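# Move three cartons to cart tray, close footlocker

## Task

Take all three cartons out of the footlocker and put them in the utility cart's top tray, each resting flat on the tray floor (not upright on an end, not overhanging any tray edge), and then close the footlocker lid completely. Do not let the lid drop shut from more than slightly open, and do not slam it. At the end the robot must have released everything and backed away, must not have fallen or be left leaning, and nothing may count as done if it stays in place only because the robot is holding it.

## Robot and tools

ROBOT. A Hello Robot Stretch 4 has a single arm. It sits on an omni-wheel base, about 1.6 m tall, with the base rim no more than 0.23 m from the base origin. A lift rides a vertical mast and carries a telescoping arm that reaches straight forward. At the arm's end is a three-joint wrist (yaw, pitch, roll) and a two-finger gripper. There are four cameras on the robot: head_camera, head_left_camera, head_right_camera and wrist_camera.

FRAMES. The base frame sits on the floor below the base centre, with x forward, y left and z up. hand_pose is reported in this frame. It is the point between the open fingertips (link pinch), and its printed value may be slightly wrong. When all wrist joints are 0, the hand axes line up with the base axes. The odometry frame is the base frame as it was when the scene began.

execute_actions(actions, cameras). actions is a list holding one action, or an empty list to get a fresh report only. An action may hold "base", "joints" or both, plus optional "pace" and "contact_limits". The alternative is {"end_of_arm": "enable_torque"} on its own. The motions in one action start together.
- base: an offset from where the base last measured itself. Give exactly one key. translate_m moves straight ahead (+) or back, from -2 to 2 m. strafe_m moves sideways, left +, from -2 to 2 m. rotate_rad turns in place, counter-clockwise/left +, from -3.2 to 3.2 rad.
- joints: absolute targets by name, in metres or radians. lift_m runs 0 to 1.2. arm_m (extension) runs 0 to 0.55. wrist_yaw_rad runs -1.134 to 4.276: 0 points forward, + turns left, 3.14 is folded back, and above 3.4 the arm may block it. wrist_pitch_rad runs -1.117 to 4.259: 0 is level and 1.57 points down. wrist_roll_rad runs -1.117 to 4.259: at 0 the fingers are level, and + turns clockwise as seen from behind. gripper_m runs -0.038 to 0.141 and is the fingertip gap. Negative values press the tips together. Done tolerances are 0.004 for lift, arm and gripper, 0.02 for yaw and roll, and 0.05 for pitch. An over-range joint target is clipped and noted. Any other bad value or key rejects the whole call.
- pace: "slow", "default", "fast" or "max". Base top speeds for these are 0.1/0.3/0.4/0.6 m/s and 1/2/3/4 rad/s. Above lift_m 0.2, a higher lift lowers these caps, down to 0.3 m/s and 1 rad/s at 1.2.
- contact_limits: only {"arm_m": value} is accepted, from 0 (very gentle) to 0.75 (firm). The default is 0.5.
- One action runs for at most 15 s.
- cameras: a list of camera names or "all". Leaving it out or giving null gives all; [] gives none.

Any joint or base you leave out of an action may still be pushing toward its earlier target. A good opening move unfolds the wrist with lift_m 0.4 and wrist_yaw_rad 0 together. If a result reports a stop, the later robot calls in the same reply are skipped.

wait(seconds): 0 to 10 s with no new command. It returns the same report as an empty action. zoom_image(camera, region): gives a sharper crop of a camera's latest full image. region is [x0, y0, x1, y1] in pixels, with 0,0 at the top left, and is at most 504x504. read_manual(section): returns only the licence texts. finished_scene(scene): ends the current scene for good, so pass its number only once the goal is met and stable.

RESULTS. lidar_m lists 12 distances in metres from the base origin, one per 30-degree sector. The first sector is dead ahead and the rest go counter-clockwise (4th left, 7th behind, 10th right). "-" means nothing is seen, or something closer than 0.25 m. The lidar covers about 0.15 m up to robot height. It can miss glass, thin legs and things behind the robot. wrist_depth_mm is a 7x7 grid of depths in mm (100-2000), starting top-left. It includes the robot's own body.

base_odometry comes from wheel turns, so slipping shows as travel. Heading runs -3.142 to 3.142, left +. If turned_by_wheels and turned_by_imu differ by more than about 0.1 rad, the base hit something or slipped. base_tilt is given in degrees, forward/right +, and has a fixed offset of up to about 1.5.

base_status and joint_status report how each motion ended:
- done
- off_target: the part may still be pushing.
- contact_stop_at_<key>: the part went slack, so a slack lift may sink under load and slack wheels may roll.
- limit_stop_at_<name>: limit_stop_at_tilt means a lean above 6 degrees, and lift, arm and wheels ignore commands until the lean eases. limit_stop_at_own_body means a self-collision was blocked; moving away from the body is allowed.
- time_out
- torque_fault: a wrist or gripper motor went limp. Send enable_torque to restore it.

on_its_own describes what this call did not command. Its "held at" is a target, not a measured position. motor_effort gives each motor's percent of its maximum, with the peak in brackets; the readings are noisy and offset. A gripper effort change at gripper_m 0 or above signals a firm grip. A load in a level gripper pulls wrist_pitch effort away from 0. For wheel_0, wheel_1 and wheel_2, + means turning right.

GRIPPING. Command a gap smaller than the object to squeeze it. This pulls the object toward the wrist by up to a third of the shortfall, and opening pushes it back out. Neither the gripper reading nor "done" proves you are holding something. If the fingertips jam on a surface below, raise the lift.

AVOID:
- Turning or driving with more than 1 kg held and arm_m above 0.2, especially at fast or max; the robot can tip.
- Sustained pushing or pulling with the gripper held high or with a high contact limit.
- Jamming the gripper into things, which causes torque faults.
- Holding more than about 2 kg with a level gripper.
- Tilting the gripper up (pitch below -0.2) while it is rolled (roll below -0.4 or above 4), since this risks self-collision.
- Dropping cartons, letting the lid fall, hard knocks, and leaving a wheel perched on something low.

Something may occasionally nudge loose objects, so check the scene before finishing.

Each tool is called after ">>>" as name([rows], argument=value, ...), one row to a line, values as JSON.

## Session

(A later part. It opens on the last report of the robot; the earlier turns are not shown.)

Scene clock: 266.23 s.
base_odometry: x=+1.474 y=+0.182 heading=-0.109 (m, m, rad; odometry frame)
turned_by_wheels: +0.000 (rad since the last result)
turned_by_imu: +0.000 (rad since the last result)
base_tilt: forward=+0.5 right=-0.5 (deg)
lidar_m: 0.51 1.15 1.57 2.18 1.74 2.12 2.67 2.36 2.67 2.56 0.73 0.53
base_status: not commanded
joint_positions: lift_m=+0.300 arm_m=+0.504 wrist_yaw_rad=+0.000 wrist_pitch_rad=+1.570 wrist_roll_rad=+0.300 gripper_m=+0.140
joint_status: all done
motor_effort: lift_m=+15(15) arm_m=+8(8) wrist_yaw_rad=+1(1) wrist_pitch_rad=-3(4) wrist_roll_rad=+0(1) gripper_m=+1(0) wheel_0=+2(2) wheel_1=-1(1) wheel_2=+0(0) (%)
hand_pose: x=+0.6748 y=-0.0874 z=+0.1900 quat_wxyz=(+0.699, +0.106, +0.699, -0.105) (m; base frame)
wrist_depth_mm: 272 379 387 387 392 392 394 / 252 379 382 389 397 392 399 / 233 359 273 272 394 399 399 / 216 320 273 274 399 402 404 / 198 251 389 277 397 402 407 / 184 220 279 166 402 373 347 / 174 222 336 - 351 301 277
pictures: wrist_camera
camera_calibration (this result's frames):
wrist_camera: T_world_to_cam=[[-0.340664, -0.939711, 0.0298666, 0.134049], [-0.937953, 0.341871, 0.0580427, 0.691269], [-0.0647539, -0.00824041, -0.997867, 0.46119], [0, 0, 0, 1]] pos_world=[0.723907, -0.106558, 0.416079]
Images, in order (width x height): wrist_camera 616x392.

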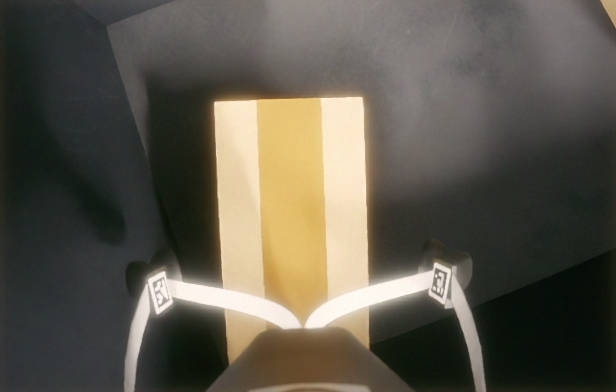

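>>> execute_actions([
  {"base":{"strafe_m":0.004},"joints":{"lift_m":0.212,"wrist_roll_rad":0.285}},
], cameras=[])

>>> execute_actions([
  {"joints":{"gripper_m":0.04}},
], cameras=[])

>>> execute_actions([
  {"joints":{"lift_m":0.6}},
], cameras=["wrist_camera"])

>>> execute_actions([
  {"base":{"rotate_rad":0.46},"joints":{"arm_m":0.12,"wrist_roll_rad":0}},
], cameras=[])

>>> execute_actions([
  {"base":{"translate_m":-1.9},"pace":"max"},
], cameras=[])

>>> execute_actions([
  {"base":{"translate_m":-0.43},"joints":{"lift_m":1.13},"pace":"fast"},
], cameras=[])

>>> execute_actions([
  {"base":{"rotate_rad":-2.02}},
], cameras=["wrist_camera","head_right_camera"])

Scene clock: 283.50 s.
base_odometry: x=+1.474 y=+0.186 heading=-0.109 (m, m, rad; odometry frame)
turned_by_wheels: +0.000 (rad since the last result)
turned_by_imu: +0.000 (rad since the last result)
base_tilt: forward=+0.5 right=-0.4 (deg)
lidar_m: 0.51 1.12 1.61 2.17 1.74 2.13 2.66 2.36 2.64 2.57 0.72 0.50
base_status: done
joint_positions: lift_m=+0.212 arm_m=+0.504 wrist_yaw_rad=+0.000 wrist_pitch_rad=+1.570 wrist_roll_rad=+0.285 gripper_m=+0.140
joint_status: all done
motor_effort: lift_m=+15(16) arm_m=+7(7) wrist_yaw_rad=-1(0) wrist_pitch_rad=-3(4) wrist_roll_rad=-1(1) gripper_m=+0(0) wheel_0=+2(6) wheel_1=-1(8) wheel_2=+0(0) (%)
hand_pose: x=+0.6748 y=-0.0874 z=+0.1020 quat_wxyz=(+0.700, +0.101, +0.700, -0.101) (m; base frame)
wrist_depth_mm: 257 294 298 297 300 304 304 / 240 296 182 183 185 306 309 / 224 298 184 185 187 307 307 / 208 301 186 186 188 310 312 / 193 243 187 187 189 314 314 / 179 213 188 166 190 314 317 / 168 217 189 - 314 307 282
pictures: none
No camera images: the call's "cameras" was empty. Leave "cameras" out to get every camera's image.

Scene clock: 285.50 s.
base_odometry: x=+1.474 y=+0.186 heading=-0.109 (m, m, rad; odometry frame)
turned_by_wheels: +0.000 (rad since the last result)
turned_by_imu: +0.000 (rad since the last result)
base_tilt: forward=+0.5 right=-0.4 (deg)
lidar_m: 0.50 1.13 1.59 2.19 1.74 2.13 2.65 2.37 2.63 2.55 0.73 0.52
base_status: not commanded
joint_positions: lift_m=+0.212 arm_m=+0.504 wrist_yaw_rad=+0.000 wrist_pitch_rad=+1.570 wrist_roll_rad=+0.285 gripper_m=+0.041
joint_status: all done
motor_effort: lift_m=+19(19) arm_m=+7(8) wrist_yaw_rad=-1(0) wrist_pitch_rad=-5(2) wrist_roll_rad=-1(1) gripper_m=-36(35) wheel_0=+2(2) wheel_1=-1(1) wheel_2=+1(0) (%)
hand_pose: x=+0.6748 y=-0.0874 z=+0.1016 quat_wxyz=(+0.700, +0.100, +0.700, -0.100) (m; base frame)
wrist_depth_mm: 256 290 291 294 298 298 300 / 240 294 167 167 170 301 304 / 222 296 167 169 170 304 304 / 207 297 168 169 171 306 309 / 191 265 169 169 171 309 314 / 178 176 169 171 171 177 312 / 163 231 171 - 173 303 282
pictures: none
No camera images: the call's "cameras" was empty. Leave "cameras" out to get every camera's image.

Scene clock: 288.07 s.
base_odometry: x=+1.474 y=+0.186 heading=-0.109 (m, m, rad; odometry frame)
turned_by_wheels: +0.000 (rad since the last result)
turned_by_imu: +0.000 (rad since the last result)
base_tilt: forward=+0.6 right=-0.4 (deg)
lidar_m: 0.52 1.12 1.60 2.18 1.72 2.14 2.67 2.37 2.65 2.54 0.74 0.51
base_status: not commanded
joint_positions: lift_m=+0.599 arm_m=+0.504 wrist_yaw_rad=+0.000 wrist_pitch_rad=+1.571 wrist_roll_rad=+0.285 gripper_m=+0.041
joint_status: all done
motor_effort: lift_m=+25(27) arm_m=+7(7) wrist_yaw_rad=+0(0) wrist_pitch_rad=-5(5) wrist_roll_rad=-1(1) gripper_m=-35(34) wheel_0=+2(2) wheel_1=-1(1) wheel_2=+0(0) (%)
hand_pose: x=+0.6748 y=-0.0874 z=+0.4891 quat_wxyz=(+0.700, +0.100, +0.700, -0.100) (m; base frame)
wrist_depth_mm: 597 421 488 569 683 661 569 / 691 496 167 168 170 691 580 / 699 488 168 168 170 699 707 / 699 715 168 169 171 707 699 / 715 715 168 169 172 564 469 / 707 176 170 170 171 177 564 / 723 723 170 - 173 750 759
pictures: wrist_camera
camera_calibration (this result's frames):
wrist_camera: T_world_to_cam=[[-0.326987, -0.944551, 0.0300478, 0.11536], [-0.942781, 0.328236, 0.0585303, 0.675696], [-0.0651476, -0.00918986, -0.997833, 0.759872], [0, 0, 0, 1]] pos_world=[0.724258, -0.105841, 0.715211]
Images, in order (width x height): wrist_camera 616x392.

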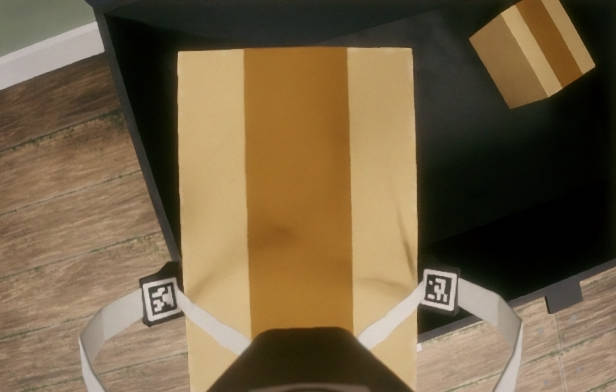

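Scene clock: 290.30 s.
base_odometry: x=+1.474 y=+0.186 heading=+0.351 (m, m, rad; odometry frame)
turned_by_wheels: +0.460 (rad since the last result)
turned_by_imu: +0.452 (rad since the last result)
base_tilt: forward=+0.5 right=-0.4 (deg)
lidar_m: 1.12 1.47 2.15 1.69 1.95 2.63 2.36 2.52 2.56 0.80 0.54 0.38
base_status: done
joint_positions: lift_m=+0.599 arm_m=+0.121 wrist_yaw_rad=+0.000 wrist_pitch_rad=+1.571 wrist_roll_rad=+0.000 gripper_m=+0.041
joint_status: all done
motor_effort: lift_m=+25(25) arm_m=-7(8) wrist_yaw_rad=+0(2) wrist_pitch_rad=-6(0) wrist_roll_rad=-1(5) gripper_m=-35(35) wheel_0=+0(8) wheel_1=-1(6) wheel_2=-1(9) (%)
hand_pose: x=+0.2922 y=-0.0874 z=+0.4891 quat_wxyz=(+0.707, +0.000, +0.707, +0.000) (m; base frame)
wrist_depth_mm: 699 691 699 699 683 691 699 / 691 691 167 168 170 439 691 / 683 707 167 168 170 530 424 / 699 715 168 169 170 741 647 / 707 715 168 169 171 732 750 / 723 176 169 171 171 177 759 / 707 508 169 - 174 741 750
pictures: none
No camera images: the call's "cameras" was empty. Leave "cameras" out to get every camera's image.

Scene clock: 295.73 s.
base_odometry: x=-0.310 y=-0.467 heading=+0.351 (m, m, rad; odometry frame)
turned_by_wheels: +0.000 (rad since the last result)
turned_by_imu: +0.007 (rad since the last result)
base_tilt: forward=+0.4 right=-0.5 (deg)
lidar_m: 2.26 2.42 2.30 1.49 1.03 0.97 0.91 0.63 0.63 1.72 2.29 0.40
base_status: done
joint_positions: lift_m=+0.599 arm_m=+0.121 wrist_yaw_rad=+0.000 wrist_pitch_rad=+1.571 wrist_roll_rad=+0.000 gripper_m=+0.041
joint_status: not commanded
motor_effort: lift_m=+24(25) arm_m=-7(7) wrist_yaw_rad=+1(1) wrist_pitch_rad=-5(7) wrist_roll_rad=-1(0) gripper_m=-35(36) wheel_0=+0(8) wheel_1=+0(8) wheel_2=-3(15) (%)
hand_pose: x=+0.2922 y=-0.0874 z=+0.4892 quat_wxyz=(+0.707, +0.000, +0.707, +0.000) (m; base frame)
wrist_depth_mm: 691 699 699 699 707 715 715 / 699 691 167 168 169 707 723 / 707 699 168 169 170 732 732 / 699 707 168 169 171 732 741 / 707 715 169 168 171 732 741 / 723 176 170 170 171 177 750 / 715 508 170 - 173 741 750
pictures: none
No camera images: the call's "cameras" was empty. Leave "cameras" out to get every camera's image.

Scene clock: 298.17 s.
base_odometry: x=-0.714 y=-0.615 heading=+0.351 (m, m, rad; odometry frame)
turned_by_wheels: +0.000 (rad since the last result)
turned_by_imu: +0.001 (rad since the last result)
base_tilt: forward=+0.6 right=-0.4 (deg)
lidar_m: 0.25 2.64 2.50 0.91 0.61 0.57 0.58 0.42 0.39 0.40 2.04 0.42
base_status: done
joint_positions: lift_m=+1.129 arm_m=+0.121 wrist_yaw_rad=+0.000 wrist_pitch_rad=+1.571 wrist_roll_rad=+0.000 gripper_m=+0.041
joint_status: all done
motor_effort: lift_m=+25(28) arm_m=-7(7) wrist_yaw_rad=+1(1) wrist_pitch_rad=-6(7) wrist_roll_rad=+0(0) gripper_m=-35(34) wheel_0=+0(8) wheel_1=-1(8) wheel_2=-2(13) (%)
hand_pose: x=+0.2922 y=-0.0874 z=+1.0192 quat_wxyz=(+0.707, +0.000, +0.707, +0.000) (m; base frame)
wrist_depth_mm: 1205 1205 1229 1229 1229 1255 1281 / 1255 1205 167 168 170 1255 1255 / 1229 1255 167 169 171 1281 1281 / 1229 1229 168 169 171 1255 1281 / 1255 1255 169 170 171 1308 1308 / 1255 177 170 171 172 178 1281 / 1182 1255 170 - 173 809 1160
pictures: none
No camera images: the call's "cameras" was empty. Leave "cameras" out to get every camera's image.

Scene clock: 301.13 s.
base_odometry: x=-0.714 y=-0.615 heading=-1.669 (m, m, rad; odometry frame)
turned_by_wheels: -2.020 (rad since the last result)
turned_by_imu: -1.986 (rad since the last result)
base_tilt: forward=+0.5 right=-0.4 (deg)
lidar_m: 0.26 0.43 2.17 2.63 2.75 2.69 2.02 0.84 0.58 0.56 0.58 0.39
base_status: done
joint_positions: lift_m=+1.129 arm_m=+0.121 wrist_yaw_rad=+0.000 wrist_pitch_rad=+1.570 wrist_roll_rad=+0.000 gripper_m=+0.041
joint_status: not commanded
motor_effort: lift_m=+25(25) arm_m=-7(7) wrist_yaw_rad=+0(1) wrist_pitch_rad=-5(6) wrist_roll_rad=-1(0) gripper_m=-34(36) wheel_0=+2(9) wheel_1=+2(6) wheel_2=+0(7) (%)
hand_pose: x=+0.2923 y=-0.0874 z=+1.0192 quat_wxyz=(+0.707, +0.000, +0.707, +0.000) (m; base frame)
wrist_depth_mm: 402 436 433 439 439 449 430 / 407 439 167 167 170 452 424 / 1229 1255 167 168 170 878 741 / 1229 1229 168 169 171 1060 759 / 1229 1281 169 169 171 1060 759 / 1255 176 170 171 171 178 741 / 1308 1281 170 - 173 1025 750
pictures: head_right_camera, wrist_camera
camera_calibration (this result's frames):
wrist_camera: T_world_to_cam=[[-0.0481609, -0.998385, 0.0301196, -0.111916], [-0.997045, 0.0498592, 0.0584369, 0.275656], [-0.0598443, -0.0272162, -0.997837, 1.26071], [0, 0, 0, 1]] pos_world=[0.344898, -0.0911672, 1.24525]
Images, in order (width x height): head_right_camera 420x672, wrist_camera 616x392.

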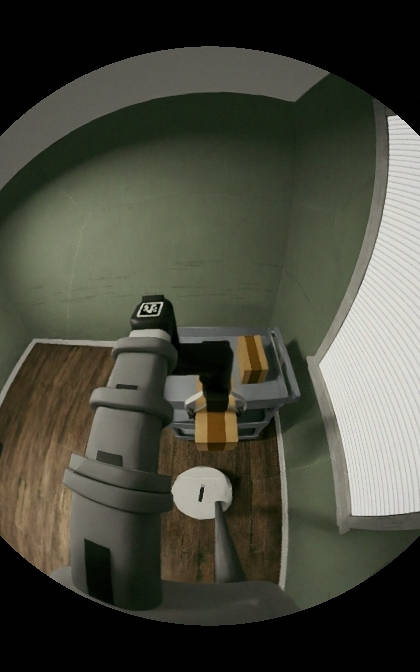

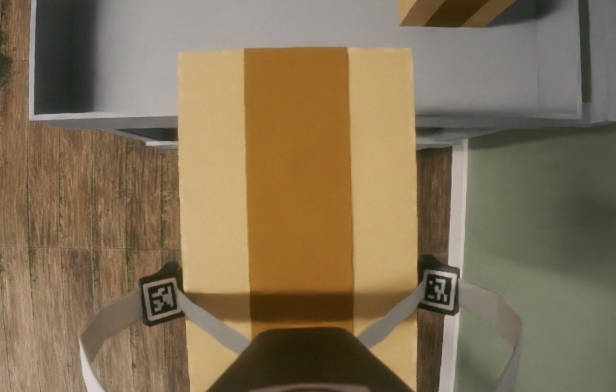

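>>> execute_actions([
  {"joints":{"arm_m":0.455},"pace":"fast"},
], cameras=[])

>>> execute_actions([
  {"joints":{"lift_m":0.993}},
], cameras=["wrist_camera"])

>>> execute_actions([
  {"joints":{"gripper_m":0.13,"lift_m":0.99}},
], cameras=[])

>>> execute_actions([
  {"joints":{"lift_m":1.1},"pace":"fast"},
], cameras=["wrist_camera"])

Scene clock: 311.97 s.
base_odometry: x=-0.714 y=-0.615 heading=-1.669 (m, m, rad; odometry frame)
turned_by_wheels: +0.000 (rad since the last result)
turned_by_imu: +0.000 (rad since the last result)
base_tilt: forward=+0.5 right=-0.5 (deg)
lidar_m: 0.40 0.42 2.17 2.63 2.74 3.38 2.04 0.83 0.59 0.56 0.57 0.41
base_status: not commanded
joint_positions: lift_m=+1.129 arm_m=+0.454 wrist_yaw_rad=+0.000 wrist_pitch_rad=+1.570 wrist_roll_rad=+0.000 gripper_m=+0.041
joint_status: all done
motor_effort: lift_m=+25(25) arm_m=+7(8) wrist_yaw_rad=-1(0) wrist_pitch_rad=-5(10) wrist_roll_rad=-1(1) gripper_m=-34(34) wheel_0=+2(2) wheel_1=+2(2) wheel_2=+1(1) (%)
hand_pose: x=+0.6248 y=-0.0874 z=+1.0192 quat_wxyz=(+0.707, +0.000, +0.707, +0.000) (m; base frame)
wrist_depth_mm: 413 433 433 418 439 436 421 / 421 442 167 167 169 445 421 / 424 439 167 168 170 330 402 / 424 442 168 169 170 336 375 / 424 445 168 169 171 338 402 / 418 176 169 169 172 178 418 / 424 455 170 - 173 469 442
pictures: none
No camera images: the call's "cameras" was empty. Leave "cameras" out to get every camera's image.

Scene clock: 313.60 s.
base_odometry: x=-0.714 y=-0.615 heading=-1.669 (m, m, rad; odometry frame)
turned_by_wheels: +0.000 (rad since the last result)
turned_by_imu: +0.000 (rad since the last result)
base_tilt: forward=+0.5 right=-0.6 (deg)
lidar_m: 0.38 0.43 2.18 2.65 2.72 3.40 2.03 0.82 0.58 0.56 0.56 0.41
base_status: not commanded
joint_positions: lift_m=+0.993 arm_m=+0.454 wrist_yaw_rad=+0.000 wrist_pitch_rad=+1.570 wrist_roll_rad=+0.000 gripper_m=+0.041
joint_status: all done
motor_effort: lift_m=+19(23) arm_m=+7(7) wrist_yaw_rad=+0(1) wrist_pitch_rad=-5(5) wrist_roll_rad=+0(0) gripper_m=-35(36) wheel_0=+2(2) wheel_1=+2(2) wheel_2=+1(0) (%)
hand_pose: x=+0.6248 y=-0.0874 z=+0.8826 quat_wxyz=(+0.707, +0.000, +0.707, +0.000) (m; base frame)
wrist_depth_mm: 300 300 301 304 307 309 309 / 300 303 167 168 170 285 193 / 303 304 168 168 170 249 195 / 303 306 168 168 170 251 197 / 307 309 168 170 172 252 199 / 310 176 170 170 172 177 200 / 312 314 170 - 172 253 -
pictures: wrist_camera
camera_calibration (this result's frames):
wrist_camera: T_world_to_cam=[[-0.047792, -0.998403, 0.0301196, -0.0920208], [-0.997064, 0.0494908, 0.0584366, 0.615149], [-0.059834, -0.0272383, -0.997837, 1.14436], [0, 0, 0, 1]] pos_world=[0.677417, -0.0911477, 1.10871]
Images, in order (width x height): wrist_camera 616x392.

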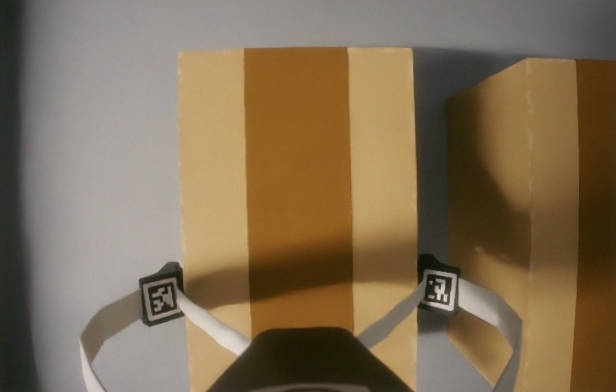

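Scene clock: 315.43 s.
base_odometry: x=-0.714 y=-0.615 heading=-1.669 (m, m, rad; odometry frame)
turned_by_wheels: +0.000 (rad since the last result)
turned_by_imu: +0.000 (rad since the last result)
base_tilt: forward=+0.6 right=-0.4 (deg)
lidar_m: 0.39 0.42 2.19 2.63 2.74 2.72 2.01 0.82 0.57 0.55 0.58 0.42
base_status: not commanded
joint_positions: lift_m=+0.990 arm_m=+0.454 wrist_yaw_rad=+0.000 wrist_pitch_rad=+1.571 wrist_roll_rad=+0.000 gripper_m=+0.130
joint_status: all done
motor_effort: lift_m=+20(20) arm_m=+7(7) wrist_yaw_rad=+1(1) wrist_pitch_rad=-5(6) wrist_roll_rad=+0(0) gripper_m=+0(32) wheel_0=+2(2) wheel_1=+2(2) wheel_2=+1(0) (%)
hand_pose: x=+0.6247 y=-0.0874 z=+0.8796 quat_wxyz=(+0.707, +0.000, +0.707, +0.000) (m; base frame)
wrist_depth_mm: 298 300 301 306 307 309 312 / 301 303 189 190 307 282 193 / 303 306 190 190 193 247 195 / 306 306 191 192 195 250 197 / 307 309 193 193 196 234 198 / 307 309 193 195 196 219 199 / 309 314 195 - 324 234 -
pictures: none
No camera images: the call's "cameras" was empty. Leave "cameras" out to get every camera's image.

Scene clock: 316.67 s.
base_odometry: x=-0.714 y=-0.615 heading=-1.669 (m, m, rad; odometry frame)
turned_by_wheels: +0.000 (rad since the last result)
turned_by_imu: +0.000 (rad since the last result)
base_tilt: forward=+0.5 right=-0.4 (deg)
lidar_m: 0.40 0.41 2.19 2.63 2.74 2.71 2.04 0.80 0.60 0.55 0.58 0.42
base_status: not commanded
joint_positions: lift_m=+1.100 arm_m=+0.454 wrist_yaw_rad=+0.000 wrist_pitch_rad=+1.570 wrist_roll_rad=+0.000 gripper_m=+0.130
joint_status: all done
motor_effort: lift_m=+21(24) arm_m=+7(7) wrist_yaw_rad=+1(0) wrist_pitch_rad=-5(5) wrist_roll_rad=+0(1) gripper_m=+0(0) wheel_0=+2(2) wheel_1=+2(2) wheel_2=+0(0) (%)
hand_pose: x=+0.6248 y=-0.0874 z=+0.9895 quat_wxyz=(+0.707, +0.000, +0.707, +0.000) (m; base frame)
wrist_depth_mm: 394 407 410 413 421 418 418 / 399 410 413 418 421 418 418 / 402 413 415 301 424 304 307 / 402 415 418 303 424 306 310 / 397 421 421 304 430 309 314 / 397 424 306 304 433 312 314 / 392 427 430 - 436 442 439
pictures: wrist_camera
camera_calibration (this result's frames):
wrist_camera: T_world_to_cam=[[-0.0480789, -0.998389, 0.0301163, -0.0950551], [-0.997053, 0.0497753, 0.058369, 0.608998], [-0.059774, -0.0272212, -0.997841, 1.25095], [0, 0, 0, 1]] pos_world=[0.677407, -0.0911627, 1.21556]
Images, in order (width x height): wrist_camera 616x392.

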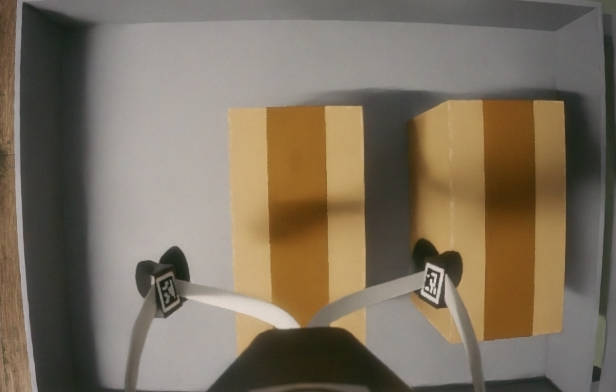

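>>> execute_actions([
  {"base":{"rotate_rad":1.8},"joints":{"arm_m":0.1,"gripper_m":0.14},"pace":"fast"},
], cameras=[])

>>> execute_actions([
  {"base":{"translate_m":0.3},"joints":{"lift_m":0.55},"pace":"max"},
], cameras=[])

>>> execute_actions([
  {"base":{"translate_m":2.0},"pace":"max"},
], cameras=[])

>>> execute_actions([
  {"base":{"rotate_rad":-0.24},"joints":{"arm_m":0.44,"wrist_roll_rad":-0.22}},
], cameras=["wrist_camera","head_camera"])

Scene clock: 330.00 s.
base_odometry: x=-0.714 y=-0.615 heading=+0.130 (m, m, rad; odometry frame)
turned_by_wheels: +1.799 (rad since the last result)
turned_by_imu: +1.769 (rad since the last result)
base_tilt: forward=+0.5 right=-0.5 (deg)
lidar_m: 2.63 3.67 2.52 1.22 0.71 0.57 0.58 0.48 0.39 0.39 1.71 3.04
base_status: done
joint_positions: lift_m=+1.100 arm_m=+0.101 wrist_yaw_rad=+0.000 wrist_pitch_rad=+1.570 wrist_roll_rad=+0.000 gripper_m=+0.140
joint_status: all done
motor_effort: lift_m=+21(21) arm_m=-8(7) wrist_yaw_rad=+0(1) wrist_pitch_rad=-4(5) wrist_roll_rad=+0(0) gripper_m=+0(2) wheel_0=-2(9) wheel_1=-4(7) wheel_2=-2(8) (%)
hand_pose: x=+0.2724 y=-0.0874 z=+0.9895 quat_wxyz=(+0.707, +0.000, +0.707, +0.000) (m; base frame)
wrist_depth_mm: 1205 1205 1229 1229 1205 1229 1229 / 1182 1229 1182 1205 1229 1255 1255 / 1205 1205 1205 1229 1229 1229 1281 / 1182 1229 1229 1255 1229 1281 1281 / 1229 1205 1025 1042 1255 1255 1281 / 1229 1205 1042 166 1118 723 788 / 1229 1229 1281 - 1118 778 778
pictures: none
No camera images: the call's "cameras" was empty. Leave "cameras" out to get every camera's image.

Scene clock: 332.37 s.
base_odometry: x=-0.416 y=-0.576 heading=+0.131 (m, m, rad; odometry frame)
turned_by_wheels: +0.000 (rad since the last result)
turned_by_imu: -0.001 (rad since the last result)
base_tilt: forward=+0.5 right=-0.3 (deg)
lidar_m: 2.31 3.32 2.44 1.77 1.04 0.88 0.86 0.55 0.49 1.54 1.81 2.84
base_status: done
joint_positions: lift_m=+0.550 arm_m=+0.101 wrist_yaw_rad=+0.000 wrist_pitch_rad=+1.570 wrist_roll_rad=+0.000 gripper_m=+0.140
joint_status: all done
motor_effort: lift_m=+16(20) arm_m=-7(7) wrist_yaw_rad=+0(1) wrist_pitch_rad=-4(4) wrist_roll_rad=-1(0) gripper_m=+1(0) wheel_0=+1(8) wheel_1=+3(8) wheel_2=-1(9) (%)
hand_pose: x=+0.2724 y=-0.0874 z=+0.4399 quat_wxyz=(+0.707, +0.000, +0.707, +0.000) (m; base frame)
wrist_depth_mm: 647 654 661 661 654 668 668 / 654 654 661 668 668 668 683 / 654 654 661 668 661 668 691 / 654 668 661 676 676 676 691 / 668 661 668 676 683 683 683 / 668 459 459 166 683 699 699 / 668 455 459 - 691 707 699
pictures: none
No camera images: the call's "cameras" was empty. Leave "cameras" out to get every camera's image.

Scene clock: 337.90 s.
base_odometry: x=+1.567 y=-0.315 heading=+0.131 (m, m, rad; odometry frame)
turned_by_wheels: +0.000 (rad since the last result)
turned_by_imu: -0.008 (rad since the last result)
base_tilt: forward=+0.5 right=-0.6 (deg)
lidar_m: 0.39 0.42 1.85 2.29 2.22 2.84 2.23 2.29 2.08 1.84 0.42 0.37
base_status: done
joint_positions: lift_m=+0.550 arm_m=+0.101 wrist_yaw_rad=+0.000 wrist_pitch_rad=+1.570 wrist_roll_rad=+0.000 gripper_m=+0.140
joint_status: not commanded
motor_effort: lift_m=+16(16) arm_m=-7(7) wrist_yaw_rad=+1(1) wrist_pitch_rad=-3(3) wrist_roll_rad=-1(0) gripper_m=+1(1) wheel_0=+0(6) wheel_1=+1(9) wheel_2=+2(15) (%)
hand_pose: x=+0.2724 y=-0.0874 z=+0.4399 quat_wxyz=(+0.707, +0.000, +0.707, +0.000) (m; base frame)
wrist_depth_mm: 621 621 634 634 574 564 389 / 621 621 634 634 647 530 373 / 647 661 634 640 647 496 359 / 654 661 668 676 668 508 691 / 647 668 668 676 683 691 691 / 661 462 455 166 683 691 691 / 661 455 459 - 691 691 699
pictures: none
No camera images: the call's "cameras" was empty. Leave "cameras" out to get every camera's image.

Scene clock: 340.03 s.
base_odometry: x=+1.567 y=-0.315 heading=-0.109 (m, m, rad; odometry frame)
turned_by_wheels: -0.240 (rad since the last result)
turned_by_imu: -0.236 (rad since the last result)
base_tilt: forward=+0.4 right=-0.4 (deg)
lidar_m: 0.35 0.37 0.53 2.67 2.23 2.77 2.85 2.24 2.14 2.06 1.28 0.37
base_status: done
joint_positions: lift_m=+0.550 arm_m=+0.439 wrist_yaw_rad=+0.000 wrist_pitch_rad=+1.570 wrist_roll_rad=-0.220 gripper_m=+0.140
joint_status: all done
motor_effort: lift_m=+16(16) arm_m=+8(8) wrist_yaw_rad=+0(1) wrist_pitch_rad=-3(4) wrist_roll_rad=-1(4) gripper_m=+2(1) wheel_0=+1(4) wheel_1=+2(10) wheel_2=+1(8) (%)
hand_pose: x=+0.6099 y=-0.0874 z=+0.4399 quat_wxyz=(+0.703, -0.078, +0.703, +0.078) (m; base frame)
wrist_depth_mm: 517 445 397 353 324 301 455 / 615 627 634 539 459 368 591 / 640 634 647 525 647 415 683 / 627 647 640 530 634 413 683 / 634 647 640 661 569 691 683 / 574 569 647 166 430 683 691 / 449 477 535 - 421 691 707
pictures: head_camera, wrist_camera
camera_calibration (this result's frames):
wrist_camera: T_world_to_cam=[[0.170826, -0.984835, 0.0302959, -0.211615], [-0.983935, -0.16889, 0.0578664, 0.599298], [-0.0518722, -0.0396943, -0.997865, 0.695736], [0, 0, 0, 1]] pos_world=[0.661909, -0.0795742, 0.665982]
Images, in order (width x height): head_camera 420x560, wrist_camera 616x392.

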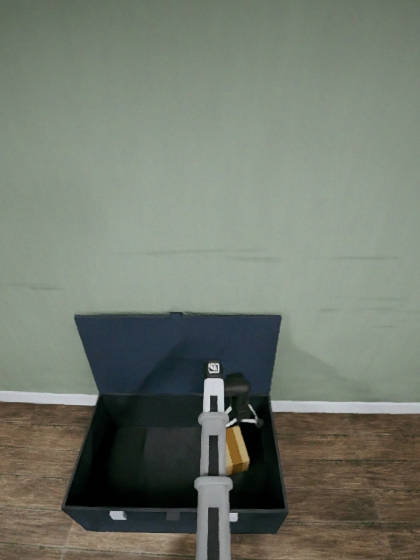

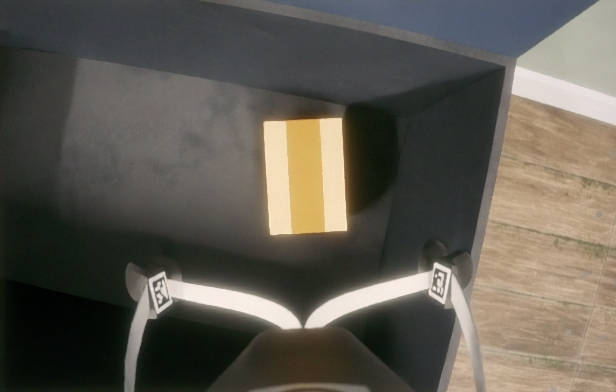

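>>> execute_actions([
  {"joints":{"lift_m":0.29,"arm_m":0.495,"wrist_roll_rad":-0.25}},
], cameras=["wrist_camera"])

Scene clock: 346.43 s.
base_odometry: x=+1.567 y=-0.315 heading=-0.109 (m, m, rad; odometry frame)
turned_by_wheels: +0.000 (rad since the last result)
turned_by_imu: +0.000 (rad since the last result)
base_tilt: forward=+0.5 right=-0.4 (deg)
lidar_m: 0.36 0.35 0.54 2.66 2.23 2.77 2.84 2.24 2.14 2.07 1.29 0.38
base_status: not commanded
joint_positions: lift_m=+0.290 arm_m=+0.494 wrist_yaw_rad=+0.000 wrist_pitch_rad=+1.570 wrist_roll_rad=-0.250 gripper_m=+0.140
joint_status: all done
motor_effort: lift_m=+15(14) arm_m=+8(8) wrist_yaw_rad=+1(0) wrist_pitch_rad=-4(3) wrist_roll_rad=-1(4) gripper_m=+0(0) wheel_0=+1(1) wheel_1=+2(2) wheel_2=+2(2) (%)
hand_pose: x=+0.6648 y=-0.0874 z=+0.1800 quat_wxyz=(+0.702, -0.088, +0.701, +0.088) (m; base frame)
wrist_depth_mm: 347 287 252 219 192 167 - / 375 373 375 338 279 232 213 / 375 377 379 264 384 336 260 / 377 379 379 264 387 336 247 / 379 382 384 266 387 283 235 / 379 384 267 166 271 268 223 / 384 384 389 - 394 262 -
pictures: wrist_camera
camera_calibration (this result's frames):
wrist_camera: T_world_to_cam=[[0.200046, -0.979318, 0.0302881, -0.232068], [-0.978466, -0.198076, 0.0580438, 0.662178], [-0.050844, -0.0412472, -0.997854, 0.438424], [0, 0, 0, 1]] pos_world=[0.716635, -0.0780233, 0.406077]
Images, in order (width x height): wrist_camera 616x392.

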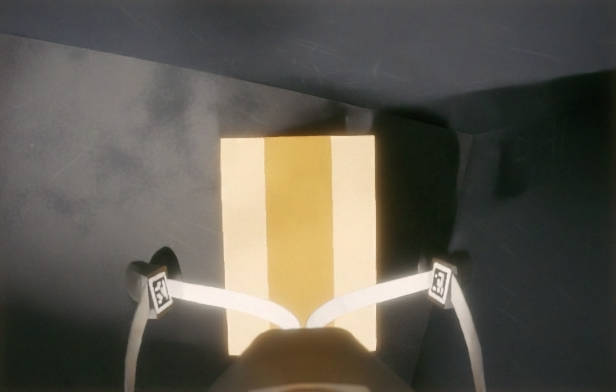

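>>> execute_actions([
  {"joints":{"lift_m":0.212}},
], cameras=[])

>>> execute_actions([
  {"joints":{"gripper_m":0.04}},
], cameras=[])

>>> execute_actions([
  {"joints":{"lift_m":0.6},"pace":"fast"},
], cameras=["wrist_camera"])

>>> execute_actions([
  {"base":{"rotate_rad":0.24},"joints":{"arm_m":0.12,"wrist_roll_rad":0}},
], cameras=[])

>>> execute_actions([
  {"base":{"translate_m":-2.0},"joints":{"lift_m":1.13},"pace":"fast"},
], cameras=[])

>>> execute_actions([
  {"base":{"rotate_rad":-1.8}},
], cameras=["wrist_camera","head_right_camera"])

>>> execute_actions([
  {"base":{"strafe_m":-0.12},"joints":{"arm_m":0.2}},
], cameras=["wrist_camera"])

Scene clock: 366.97 s.
base_odometry: x=+1.567 y=-0.315 heading=-0.109 (m, m, rad; odometry frame)
turned_by_wheels: +0.000 (rad since the last result)
turned_by_imu: +0.000 (rad since the last result)
base_tilt: forward=+0.5 right=-0.4 (deg)
lidar_m: 0.35 0.37 0.52 2.67 2.23 2.77 2.83 2.25 2.15 2.07 1.28 0.38
base_status: not commanded
joint_positions: lift_m=+0.212 arm_m=+0.494 wrist_yaw_rad=+0.000 wrist_pitch_rad=+1.570 wrist_roll_rad=-0.250 gripper_m=+0.140
joint_status: all done
motor_effort: lift_m=+15(16) arm_m=+7(8) wrist_yaw_rad=+0(1) wrist_pitch_rad=-4(4) wrist_roll_rad=-1(1) gripper_m=+1(0) wheel_0=+0(1) wheel_1=+2(2) wheel_2=+2(1) (%)
hand_pose: x=+0.6648 y=-0.0874 z=+0.1020 quat_wxyz=(+0.702, -0.088, +0.701, +0.088) (m; base frame)
wrist_depth_mm: 291 290 250 219 191 167 - / 293 296 301 300 278 232 213 / 296 298 183 185 306 307 258 / 300 300 185 186 188 309 247 / 300 303 186 187 190 286 235 / 301 303 187 165 190 266 224 / 304 306 190 - 314 266 -
pictures: none
No camera images: the call's "cameras" was empty. Leave "cameras" out to get every camera's image.

Scene clock: 368.97 s.
base_odometry: x=+1.567 y=-0.315 heading=-0.109 (m, m, rad; odometry frame)
turned_by_wheels: +0.000 (rad since the last result)
turned_by_imu: +0.000 (rad since the last result)
base_tilt: forward=+0.4 right=-0.5 (deg)
lidar_m: 0.36 0.36 0.53 2.69 2.21 2.76 2.84 2.26 2.15 2.08 1.29 0.37
base_status: not commanded
joint_positions: lift_m=+0.212 arm_m=+0.494 wrist_yaw_rad=+0.000 wrist_pitch_rad=+1.570 wrist_roll_rad=-0.250 gripper_m=+0.041
joint_status: all done
motor_effort: lift_m=+18(18) arm_m=+7(8) wrist_yaw_rad=+0(1) wrist_pitch_rad=-4(1) wrist_roll_rad=-1(1) gripper_m=-34(35) wheel_0=+0(0) wheel_1=+2(2) wheel_2=+1(1) (%)
hand_pose: x=+0.6648 y=-0.0874 z=+0.1017 quat_wxyz=(+0.702, -0.088, +0.701, +0.088) (m; base frame)
wrist_depth_mm: 291 291 255 222 194 169 - / 293 294 296 300 282 235 215 / 296 297 167 167 170 304 260 / 298 298 168 168 170 307 249 / 298 301 169 169 171 307 236 / 300 176 170 170 172 178 225 / 304 304 171 - 173 281 -
pictures: none
No camera images: the call's "cameras" was empty. Leave "cameras" out to get every camera's image.

Scene clock: 371.03 s.
base_odometry: x=+1.567 y=-0.315 heading=-0.109 (m, m, rad; odometry frame)
turned_by_wheels: +0.000 (rad since the last result)
turned_by_imu: +0.000 (rad since the last result)
base_tilt: forward=+0.5 right=-0.4 (deg)
lidar_m: 0.35 0.36 0.54 2.68 2.24 2.75 2.83 2.24 2.14 2.05 1.28 0.38
base_status: not commanded
joint_positions: lift_m=+0.600 arm_m=+0.494 wrist_yaw_rad=+0.000 wrist_pitch_rad=+1.570 wrist_roll_rad=-0.250 gripper_m=+0.041
joint_status: all done
motor_effort: lift_m=+24(26) arm_m=+7(7) wrist_yaw_rad=+1(1) wrist_pitch_rad=-4(4) wrist_roll_rad=-1(1) gripper_m=-35(35) wheel_0=+1(0) wheel_1=+2(2) wheel_2=+2(2) (%)
hand_pose: x=+0.6648 y=-0.0874 z=+0.4892 quat_wxyz=(+0.702, -0.088, +0.701, +0.088) (m; base frame)
wrist_depth_mm: 362 334 304 273 245 219 - / 676 554 424 373 329 287 265 / 676 683 167 168 169 455 676 / 683 683 168 168 170 741 741 / 683 683 168 170 171 732 732 / 654 176 169 170 172 177 741 / 508 564 170 - 173 750 750
pictures: wrist_camera
camera_calibration (this result's frames):
wrist_camera: T_world_to_cam=[[0.200173, -0.979294, 0.030249, -0.241507], [-0.978431, -0.198197, 0.0582347, 0.64414], [-0.0510336, -0.0412536, -0.997845, 0.747135], [0, 0, 0, 1]] pos_world=[0.716719, -0.0780168, 0.715318]
Images, in order (width x height): wrist_camera 616x392.

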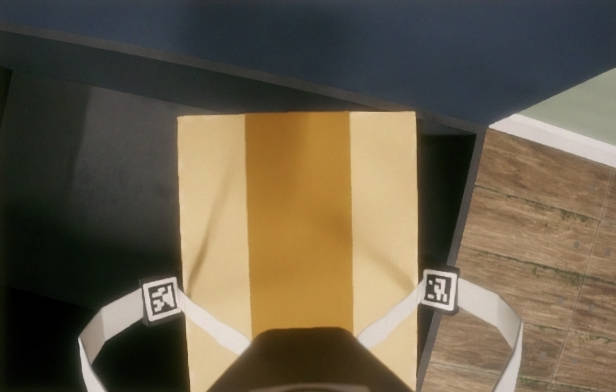

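Scene clock: 373.27 s.
base_odometry: x=+1.567 y=-0.315 heading=+0.131 (m, m, rad; odometry frame)
turned_by_wheels: +0.240 (rad since the last result)
turned_by_imu: +0.236 (rad since the last result)
base_tilt: forward=+0.6 right=-0.5 (deg)
lidar_m: 0.37 0.42 1.86 2.32 2.24 2.84 2.24 2.28 2.07 1.87 0.42 0.26
base_status: done
joint_positions: lift_m=+0.600 arm_m=+0.121 wrist_yaw_rad=+0.000 wrist_pitch_rad=+1.571 wrist_roll_rad=+0.000 gripper_m=+0.041
joint_status: all done
motor_effort: lift_m=+24(24) arm_m=-7(9) wrist_yaw_rad=+1(2) wrist_pitch_rad=-5(6) wrist_roll_rad=+0(4) gripper_m=-35(35) wheel_0=-1(10) wheel_1=-1(5) wheel_2=+2(8) (%)
hand_pose: x=+0.2923 y=-0.0874 z=+0.4892 quat_wxyz=(+0.707, +0.000, +0.707, +0.000) (m; base frame)
wrist_depth_mm: 668 661 668 683 691 569 418 / 676 676 683 691 691 539 410 / 699 683 167 168 169 512 723 / 707 715 168 168 170 484 741 / 707 715 169 169 171 750 741 / 715 176 169 169 171 178 741 / 723 508 170 - 173 750 750
pictures: none
No camera images: the call's "cameras" was empty. Leave "cameras" out to get every camera's image.

Scene clock: 379.57 s.
base_odometry: x=-0.416 y=-0.576 heading=+0.131 (m, m, rad; odometry frame)
turned_by_wheels: +0.000 (rad since the last result)
turned_by_imu: +0.008 (rad since the last result)
base_tilt: forward=+0.5 right=-0.4 (deg)
lidar_m: 0.25 3.33 2.44 1.76 1.05 0.87 0.87 0.57 0.47 1.54 1.82 0.25
base_status: done
joint_positions: lift_m=+1.130 arm_m=+0.121 wrist_yaw_rad=+0.000 wrist_pitch_rad=+1.570 wrist_roll_rad=+0.000 gripper_m=+0.041
joint_status: all done
motor_effort: lift_m=+24(25) arm_m=-7(7) wrist_yaw_rad=+1(2) wrist_pitch_rad=-4(6) wrist_roll_rad=+0(0) gripper_m=-34(35) wheel_0=-1(7) wheel_1=+0(9) wheel_2=-2(13) (%)
hand_pose: x=+0.2923 y=-0.0874 z=+1.0192 quat_wxyz=(+0.707, +0.000, +0.707, +0.000) (m; base frame)
wrist_depth_mm: 1229 1205 1255 1255 1229 1255 1281 / 1255 1205 1229 1255 1281 1255 1281 / 1229 1255 167 167 169 1308 1281 / 1255 1255 168 168 171 1281 1308 / 1255 1255 169 169 171 1281 1308 / 1255 176 169 170 171 178 1308 / 1255 1281 170 - 173 1229 1308
pictures: none
No camera images: the call's "cameras" was empty. Leave "cameras" out to get every camera's image.

Scene clock: 382.33 s.
base_odometry: x=-0.416 y=-0.576 heading=-1.669 (m, m, rad; odometry frame)
turned_by_wheels: -1.799 (rad since the last result)
turned_by_imu: -1.769 (rad since the last result)
base_tilt: forward=+0.6 right=-0.4 (deg)
lidar_m: 0.30 1.64 2.31 2.32 2.42 3.29 3.12 1.23 0.93 0.83 0.67 0.25
base_status: done
joint_positions: lift_m=+1.130 arm_m=+0.121 wrist_yaw_rad=+0.000 wrist_pitch_rad=+1.570 wrist_roll_rad=+0.000 gripper_m=+0.041
joint_status: not commanded
motor_effort: lift_m=+24(24) arm_m=-7(7) wrist_yaw_rad=+1(0) wrist_pitch_rad=-4(5) wrist_roll_rad=+0(0) gripper_m=-34(34) wheel_0=+2(6) wheel_1=+4(8) wheel_2=+1(7) (%)
hand_pose: x=+0.2923 y=-0.0874 z=+1.0192 quat_wxyz=(+0.707, +0.000, +0.707, +0.000) (m; base frame)
wrist_depth_mm: 1229 1229 1205 442 445 449 455 / 1182 1255 1255 778 759 715 759 / 1255 1255 167 168 169 1281 1098 / 1229 1229 167 169 170 1281 1138 / 1255 1281 168 170 171 1308 1118 / 1229 176 169 170 171 178 1138 / 1281 1281 170 - 174 1308 1160
pictures: head_right_camera, wrist_camera
camera_calibration (this result's frames):
wrist_camera: T_world_to_cam=[[-0.0479516, -0.998396, 0.0301044, -0.111961], [-0.997075, 0.0496406, 0.0581199, 0.276045], [-0.059521, -0.0272294, -0.997856, 1.26072], [0, 0, 0, 1]] pos_world=[0.344908, -0.0911556, 1.24534]
Images, in order (width x height): head_right_camera 420x672, wrist_camera 616x392.

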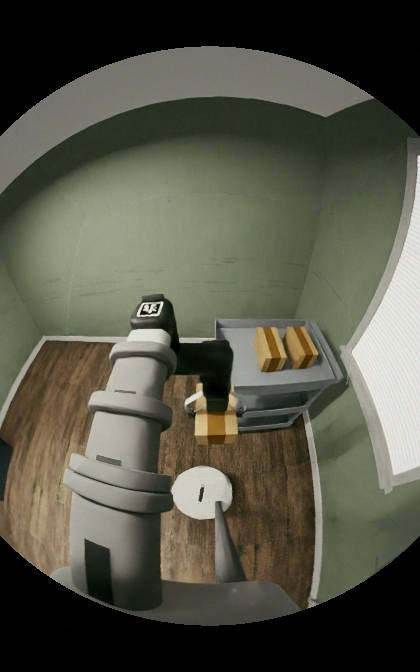

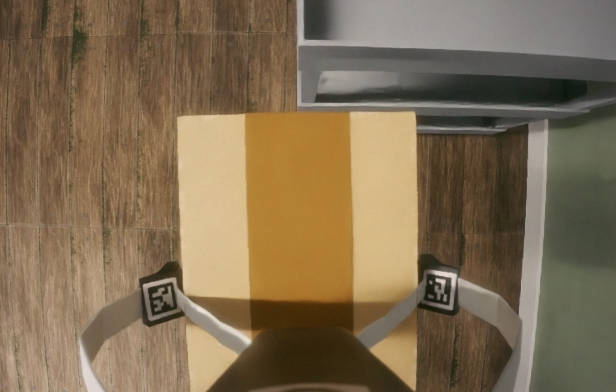

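Scene clock: 383.90 s.
base_odometry: x=-0.536 y=-0.564 heading=-1.669 (m, m, rad; odometry frame)
turned_by_wheels: +0.000 (rad since the last result)
turned_by_imu: +0.000 (rad since the last result)
base_tilt: forward=+0.6 right=-0.4 (deg)
lidar_m: 0.26 1.61 2.28 2.45 2.56 3.31 2.66 1.07 0.79 0.74 0.66 0.29
base_status: done
joint_positions: lift_m=+1.130 arm_m=+0.199 wrist_yaw_rad=+0.000 wrist_pitch_rad=+1.570 wrist_roll_rad=+0.000 gripper_m=+0.041
joint_status: all done
motor_effort: lift_m=+24(24) arm_m=+7(7) wrist_yaw_rad=+1(0) wrist_pitch_rad=-4(6) wrist_roll_rad=+1(0) gripper_m=-34(35) wheel_0=+1(9) wheel_1=+1(6) wheel_2=-1(1) (%)
hand_pose: x=+0.3698 y=-0.0874 z=+1.0192 quat_wxyz=(+0.707, +0.000, +0.707, +0.000) (m; base frame)
wrist_depth_mm: 1205 1255 439 439 445 449 445 / 1205 1205 442 439 445 452 455 / 1205 1229 167 168 170 768 668 / 1229 1281 168 169 170 1255 946 / 1255 1281 169 169 171 1281 976 / 1229 176 169 169 172 179 976 / 1281 1281 170 - 174 1308 991
pictures: wrist_camera
camera_calibration (this result's frames):
wrist_camera: T_world_to_cam=[[-0.0479261, -0.998397, 0.0301032, -0.108255], [-0.997077, 0.0496144, 0.0580954, 0.353308], [-0.0594958, -0.027231, -0.997857, 1.26532], [0, 0, 0, 1]] pos_world=[0.422369, -0.0911542, 1.24535]
Images, in order (width x height): wrist_camera 616x392.

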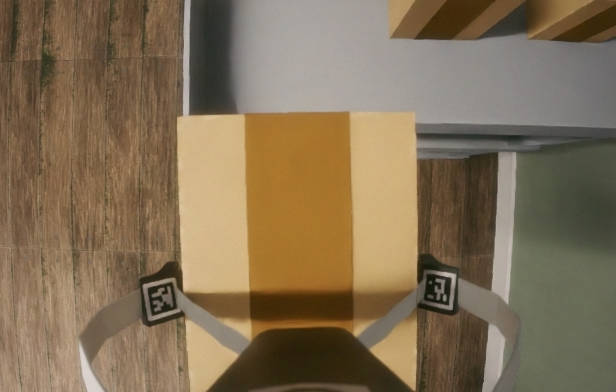

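>>> execute_actions([
  {"joints":{"arm_m":0.52},"pace":"fast"},
], cameras=[])

>>> execute_actions([
  {"joints":{"lift_m":0.993}},
], cameras=["wrist_camera"])

>>> execute_actions([
  {"joints":{"gripper_m":0.13,"lift_m":0.99}},
], cameras=[])

>>> execute_actions([
  {"joints":{"lift_m":1.1},"pace":"fast"},
], cameras=["wrist_camera"])

Scene clock: 397.63 s.
base_odometry: x=-0.536 y=-0.564 heading=-1.669 (m, m, rad; odometry frame)
turned_by_wheels: +0.000 (rad since the last result)
turned_by_imu: +0.000 (rad since the last result)
base_tilt: forward=+0.4 right=-0.5 (deg)
lidar_m: 0.46 1.64 2.29 2.45 2.54 3.31 2.65 1.07 0.80 0.72 0.68 0.50
base_status: not commanded
joint_positions: lift_m=+1.130 arm_m=+0.519 wrist_yaw_rad=+0.000 wrist_pitch_rad=+1.570 wrist_roll_rad=+0.000 gripper_m=+0.041
joint_status: all done
motor_effort: lift_m=+24(24) arm_m=+7(10) wrist_yaw_rad=-1(1) wrist_pitch_rad=-4(7) wrist_roll_rad=+0(0) gripper_m=-32(34) wheel_0=+1(1) wheel_1=+1(1) wheel_2=+0(0) (%)
hand_pose: x=+0.6899 y=-0.0874 z=+1.0192 quat_wxyz=(+0.707, +0.000, +0.707, +0.000) (m; base frame)
wrist_depth_mm: 1205 1255 439 439 445 442 445 / 1205 1229 436 445 445 449 455 / 1255 1255 167 168 169 332 389 / 1229 1229 167 168 170 336 394 / 1281 1255 169 169 170 338 392 / 1255 176 169 170 172 178 466 / 1255 1281 170 - 173 466 469
pictures: none
No camera images: the call's "cameras" was empty. Leave "cameras" out to get every camera's image.

Scene clock: 399.27 s.
base_odometry: x=-0.536 y=-0.564 heading=-1.669 (m, m, rad; odometry frame)
turned_by_wheels: +0.000 (rad since the last result)
turned_by_imu: +0.000 (rad since the last result)
base_tilt: forward=+0.4 right=-0.4 (deg)
lidar_m: 0.46 1.63 2.30 2.44 2.53 3.29 2.63 1.06 0.79 0.73 0.67 0.48
base_status: not commanded
joint_positions: lift_m=+0.993 arm_m=+0.519 wrist_yaw_rad=+0.000 wrist_pitch_rad=+1.570 wrist_roll_rad=+0.000 gripper_m=+0.041
joint_status: all done
motor_effort: lift_m=+18(22) arm_m=+7(7) wrist_yaw_rad=-1(1) wrist_pitch_rad=-4(4) wrist_roll_rad=+0(1) gripper_m=-35(35) wheel_0=+1(1) wheel_1=+1(1) wheel_2=+0(0) (%)
hand_pose: x=+0.6899 y=-0.0874 z=+0.8827 quat_wxyz=(+0.707, +0.000, +0.707, +0.000) (m; base frame)
wrist_depth_mm: 1078 293 301 306 307 309 312 / 1078 293 304 309 309 262 194 / 1098 297 167 168 169 226 197 / 1098 297 168 168 170 229 197 / 1078 1118 169 169 171 229 198 / 1098 176 168 170 172 177 200 / 1138 287 170 - 173 229 -
pictures: wrist_camera
camera_calibration (this result's frames):
wrist_camera: T_world_to_cam=[[-0.0475967, -0.998413, 0.0301058, -0.0890364], [-0.99709, 0.049287, 0.0581492, 0.68029], [-0.0595408, -0.0272505, -0.997854, 1.14815], [0, 0, 0, 1]] pos_world=[0.742434, -0.0911369, 1.10881]
Images, in order (width x height): wrist_camera 616x392.

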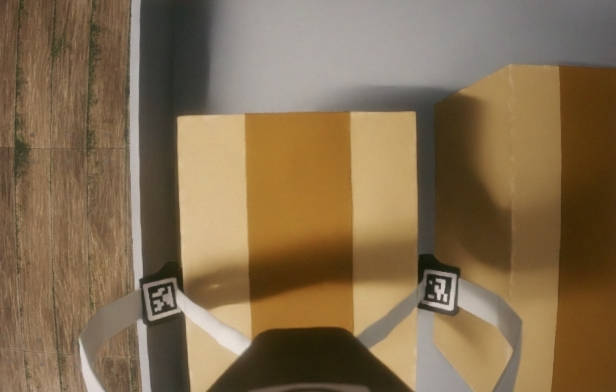

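Scene clock: 401.10 s.
base_odometry: x=-0.536 y=-0.564 heading=-1.669 (m, m, rad; odometry frame)
turned_by_wheels: +0.000 (rad since the last result)
turned_by_imu: +0.000 (rad since the last result)
base_tilt: forward=+0.6 right=-0.6 (deg)
lidar_m: 0.46 1.61 2.31 2.45 2.54 3.30 2.64 1.07 0.80 0.72 0.68 0.47
base_status: not commanded
joint_positions: lift_m=+0.990 arm_m=+0.519 wrist_yaw_rad=+0.000 wrist_pitch_rad=+1.571 wrist_roll_rad=+0.000 gripper_m=+0.130
joint_status: all done
motor_effort: lift_m=+19(18) arm_m=+7(7) wrist_yaw_rad=+0(1) wrist_pitch_rad=-5(7) wrist_roll_rad=+1(1) gripper_m=+0(37) wheel_0=+1(1) wheel_1=+1(1) wheel_2=+0(0) (%)
hand_pose: x=+0.6897 y=-0.0874 z=+0.8797 quat_wxyz=(+0.707, +0.000, +0.707, +0.000) (m; base frame)
wrist_depth_mm: 1078 293 301 304 309 307 312 / 1060 296 304 307 309 259 194 / 1118 297 190 191 312 225 195 / 1098 298 191 192 195 228 197 / 1118 300 193 193 195 215 198 / 1078 1118 193 193 196 199 199 / 1098 289 195 - 320 211 -
pictures: none
No camera images: the call's "cameras" was empty. Leave "cameras" out to get every camera's image.

Scene clock: 402.33 s.
base_odometry: x=-0.536 y=-0.564 heading=-1.669 (m, m, rad; odometry frame)
turned_by_wheels: +0.000 (rad since the last result)
turned_by_imu: +0.000 (rad since the last result)
base_tilt: forward=+0.6 right=-0.4 (deg)
lidar_m: 0.47 1.60 2.31 2.44 2.54 3.32 2.66 1.07 0.79 0.72 0.67 0.47
base_status: not commanded
joint_positions: lift_m=+1.100 arm_m=+0.519 wrist_yaw_rad=+0.000 wrist_pitch_rad=+1.570 wrist_roll_rad=+0.000 gripper_m=+0.130
joint_status: all done
motor_effort: lift_m=+21(23) arm_m=+7(7) wrist_yaw_rad=+1(0) wrist_pitch_rad=-5(5) wrist_roll_rad=+0(0) gripper_m=-1(0) wheel_0=+1(1) wheel_1=+1(1) wheel_2=+0(0) (%)
hand_pose: x=+0.6898 y=-0.0874 z=+0.9895 quat_wxyz=(+0.707, +0.000, +0.707, +0.000) (m; base frame)
wrist_depth_mm: 1182 1182 410 413 418 421 421 / 1182 1205 415 415 418 421 424 / 1205 1229 418 421 418 307 343 / 1205 1205 347 303 389 306 347 / 1229 1205 370 306 394 312 349 / 1229 1229 309 304 353 312 347 / 1229 1255 427 - 433 436 442
pictures: wrist_camera
camera_calibration (this result's frames):
wrist_camera: T_world_to_cam=[[-0.0478569, -0.9984, 0.0301165, -0.0920844], [-0.997064, 0.0495536, 0.0583708, 0.673789], [-0.0597698, -0.0272346, -0.997841, 1.25483], [0, 0, 0, 1]] pos_world=[0.742405, -0.091151, 1.21556]
Images, in order (width x height): wrist_camera 616x392.

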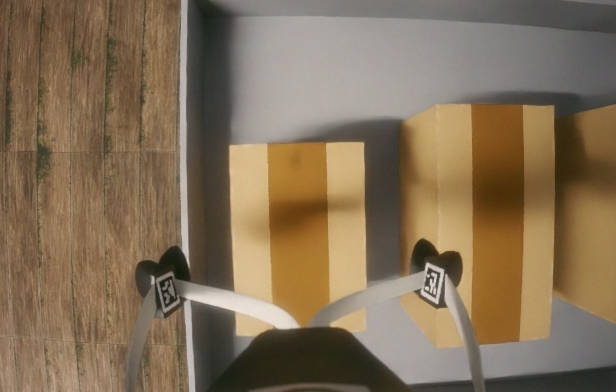

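>>> execute_actions([
  {"base":{"rotate_rad":1.93},"joints":{"arm_m":0.1,"gripper_m":0.09},"pace":"fast"},
], cameras=[])

>>> execute_actions([
  {"base":{"translate_m":2.0},"joints":{"lift_m":0.712,"wrist_pitch_rad":0.3},"pace":"max"},
], cameras=[])

>>> execute_actions([
  {"base":{"rotate_rad":-0.36},"joints":{"arm_m":0.4}},
], cameras=["wrist_camera","head_camera"])

Scene clock: 414.97 s.
base_odometry: x=-0.536 y=-0.564 heading=+0.261 (m, m, rad; odometry frame)
turned_by_wheels: +1.929 (rad since the last result)
turned_by_imu: +1.897 (rad since the last result)
base_tilt: forward=+0.5 right=-0.4 (deg)
lidar_m: 2.42 3.47 2.41 1.30 0.86 0.75 0.77 0.52 0.46 1.54 1.98 2.43
base_status: done
joint_positions: lift_m=+1.100 arm_m=+0.101 wrist_yaw_rad=+0.000 wrist_pitch_rad=+1.570 wrist_roll_rad=+0.000 gripper_m=+0.090
joint_status: all done
motor_effort: lift_m=+21(21) arm_m=-7(9) wrist_yaw_rad=+1(1) wrist_pitch_rad=-4(5) wrist_roll_rad=+0(0) gripper_m=-2(1) wheel_0=-2(8) wheel_1=-3(8) wheel_2=-2(7) (%)
hand_pose: x=+0.2724 y=-0.0874 z=+0.9895 quat_wxyz=(+0.707, +0.000, +0.707, +0.000) (m; base frame)
wrist_depth_mm: 1205 1182 1182 1205 1205 1205 1205 / 1205 1182 1182 1205 1205 1229 1229 / 1229 1205 1229 1255 1229 1255 1229 / 1205 1229 1229 1229 1255 1229 1255 / 1229 1255 1008 1008 1229 1281 1281 / 1205 1229 1025 1042 1281 1281 1308 / 1255 1229 1229 - 1098 1118 1308
pictures: none
No camera images: the call's "cameras" was empty. Leave "cameras" out to get every camera's image.

Scene clock: 422.50 s.
base_odometry: x=+1.397 y=-0.048 heading=+0.261 (m, m, rad; odometry frame)
turned_by_wheels: +0.000 (rad since the last result)
turned_by_imu: -0.009 (rad since the last result)
base_tilt: forward=+0.5 right=-0.6 (deg)
lidar_m: 0.57 1.44 2.42 1.89 2.12 2.63 2.22 2.25 2.31 1.86 0.62 0.53
base_status: done
joint_positions: lift_m=+0.712 arm_m=+0.101 wrist_yaw_rad=+0.000 wrist_pitch_rad=+0.302 wrist_roll_rad=+0.000 gripper_m=+0.090
joint_status: all done
motor_effort: lift_m=+17(18) arm_m=-7(7) wrist_yaw_rad=+1(0) wrist_pitch_rad=-10(12) wrist_roll_rad=+0(0) gripper_m=-1(1) wheel_0=+1(8) wheel_1=+2(7) wheel_2=+2(11) (%)
hand_pose: x=+0.5475 y=-0.0874 z=+0.8044 quat_wxyz=(+0.989, +0.000, +0.151, +0.000) (m; base frame)
wrist_depth_mm: 1025 946 842 768 699 647 609 / 1118 976 891 809 741 691 640 / 1160 1042 946 842 732 676 654 / 1281 1138 1008 891 723 676 627 / 1430 1205 1042 946 732 691 654 / 1397 1281 1060 831 759 707 668 / 1255 1205 1182 - 798 723 691
pictures: none
No camera images: the call's "cameras" was empty. Leave "cameras" out to get every camera's image.

Scene clock: 424.50 s.
base_odometry: x=+1.397 y=-0.048 heading=-0.098 (m, m, rad; odometry frame)
turned_by_wheels: -0.360 (rad since the last result)
turned_by_imu: -0.354 (rad since the last result)
base_tilt: forward=+0.5 right=-0.5 (deg)
lidar_m: 0.55 0.59 1.67 2.43 1.90 2.50 2.62 2.19 2.38 2.31 1.54 0.58
base_status: done
joint_positions: lift_m=+0.712 arm_m=+0.399 wrist_yaw_rad=+0.000 wrist_pitch_rad=+0.302 wrist_roll_rad=+0.000 gripper_m=+0.090
joint_status: all done
motor_effort: lift_m=+17(17) arm_m=+7(7) wrist_yaw_rad=+0(3) wrist_pitch_rad=-9(10) wrist_roll_rad=+0(0) gripper_m=-2(1) wheel_0=+0(7) wheel_1=+2(10) wheel_2=+2(9) (%)
hand_pose: x=+0.8450 y=-0.0874 z=+0.8046 quat_wxyz=(+0.989, +0.000, +0.150, +0.000) (m; base frame)
wrist_depth_mm: 449 449 449 445 449 449 449 / 466 469 466 466 469 469 466 / 492 496 496 492 496 492 492 / 442 445 449 452 455 459 459 / 452 462 459 466 455 469 473 / 484 477 473 477 488 488 488 / 500 492 496 - 504 508 521
pictures: head_camera, wrist_camera
camera_calibration (this result's frames):
wrist_camera: T_world_to_cam=[[-0.0429988, -0.998392, -0.0369319, -0.0292267], [-0.352595, 0.0497523, -0.934452, 1.09358], [0.934788, -0.0271583, -0.354168, -0.278728], [0, 0, 0, 1]] pos_world=[0.644887, -0.0911577, 0.922106]
Images, in order (width x height): head_camera 420x560, wrist_camera 616x392.

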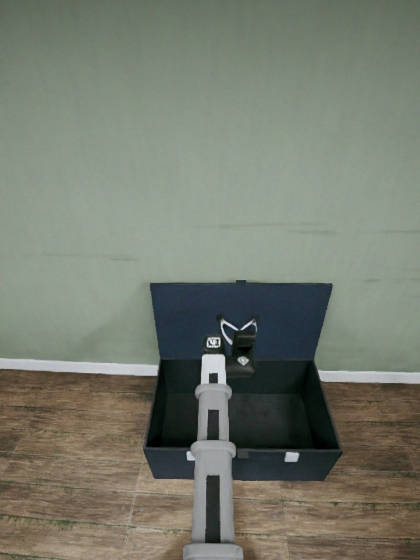

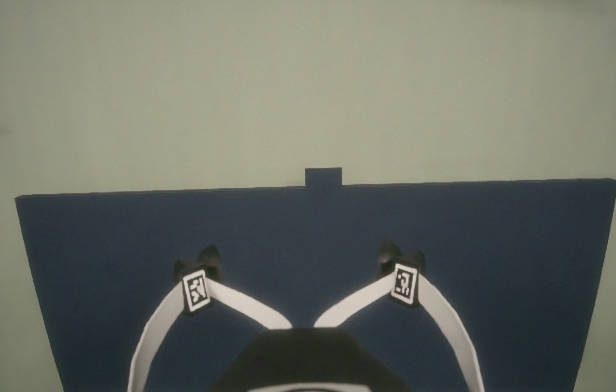

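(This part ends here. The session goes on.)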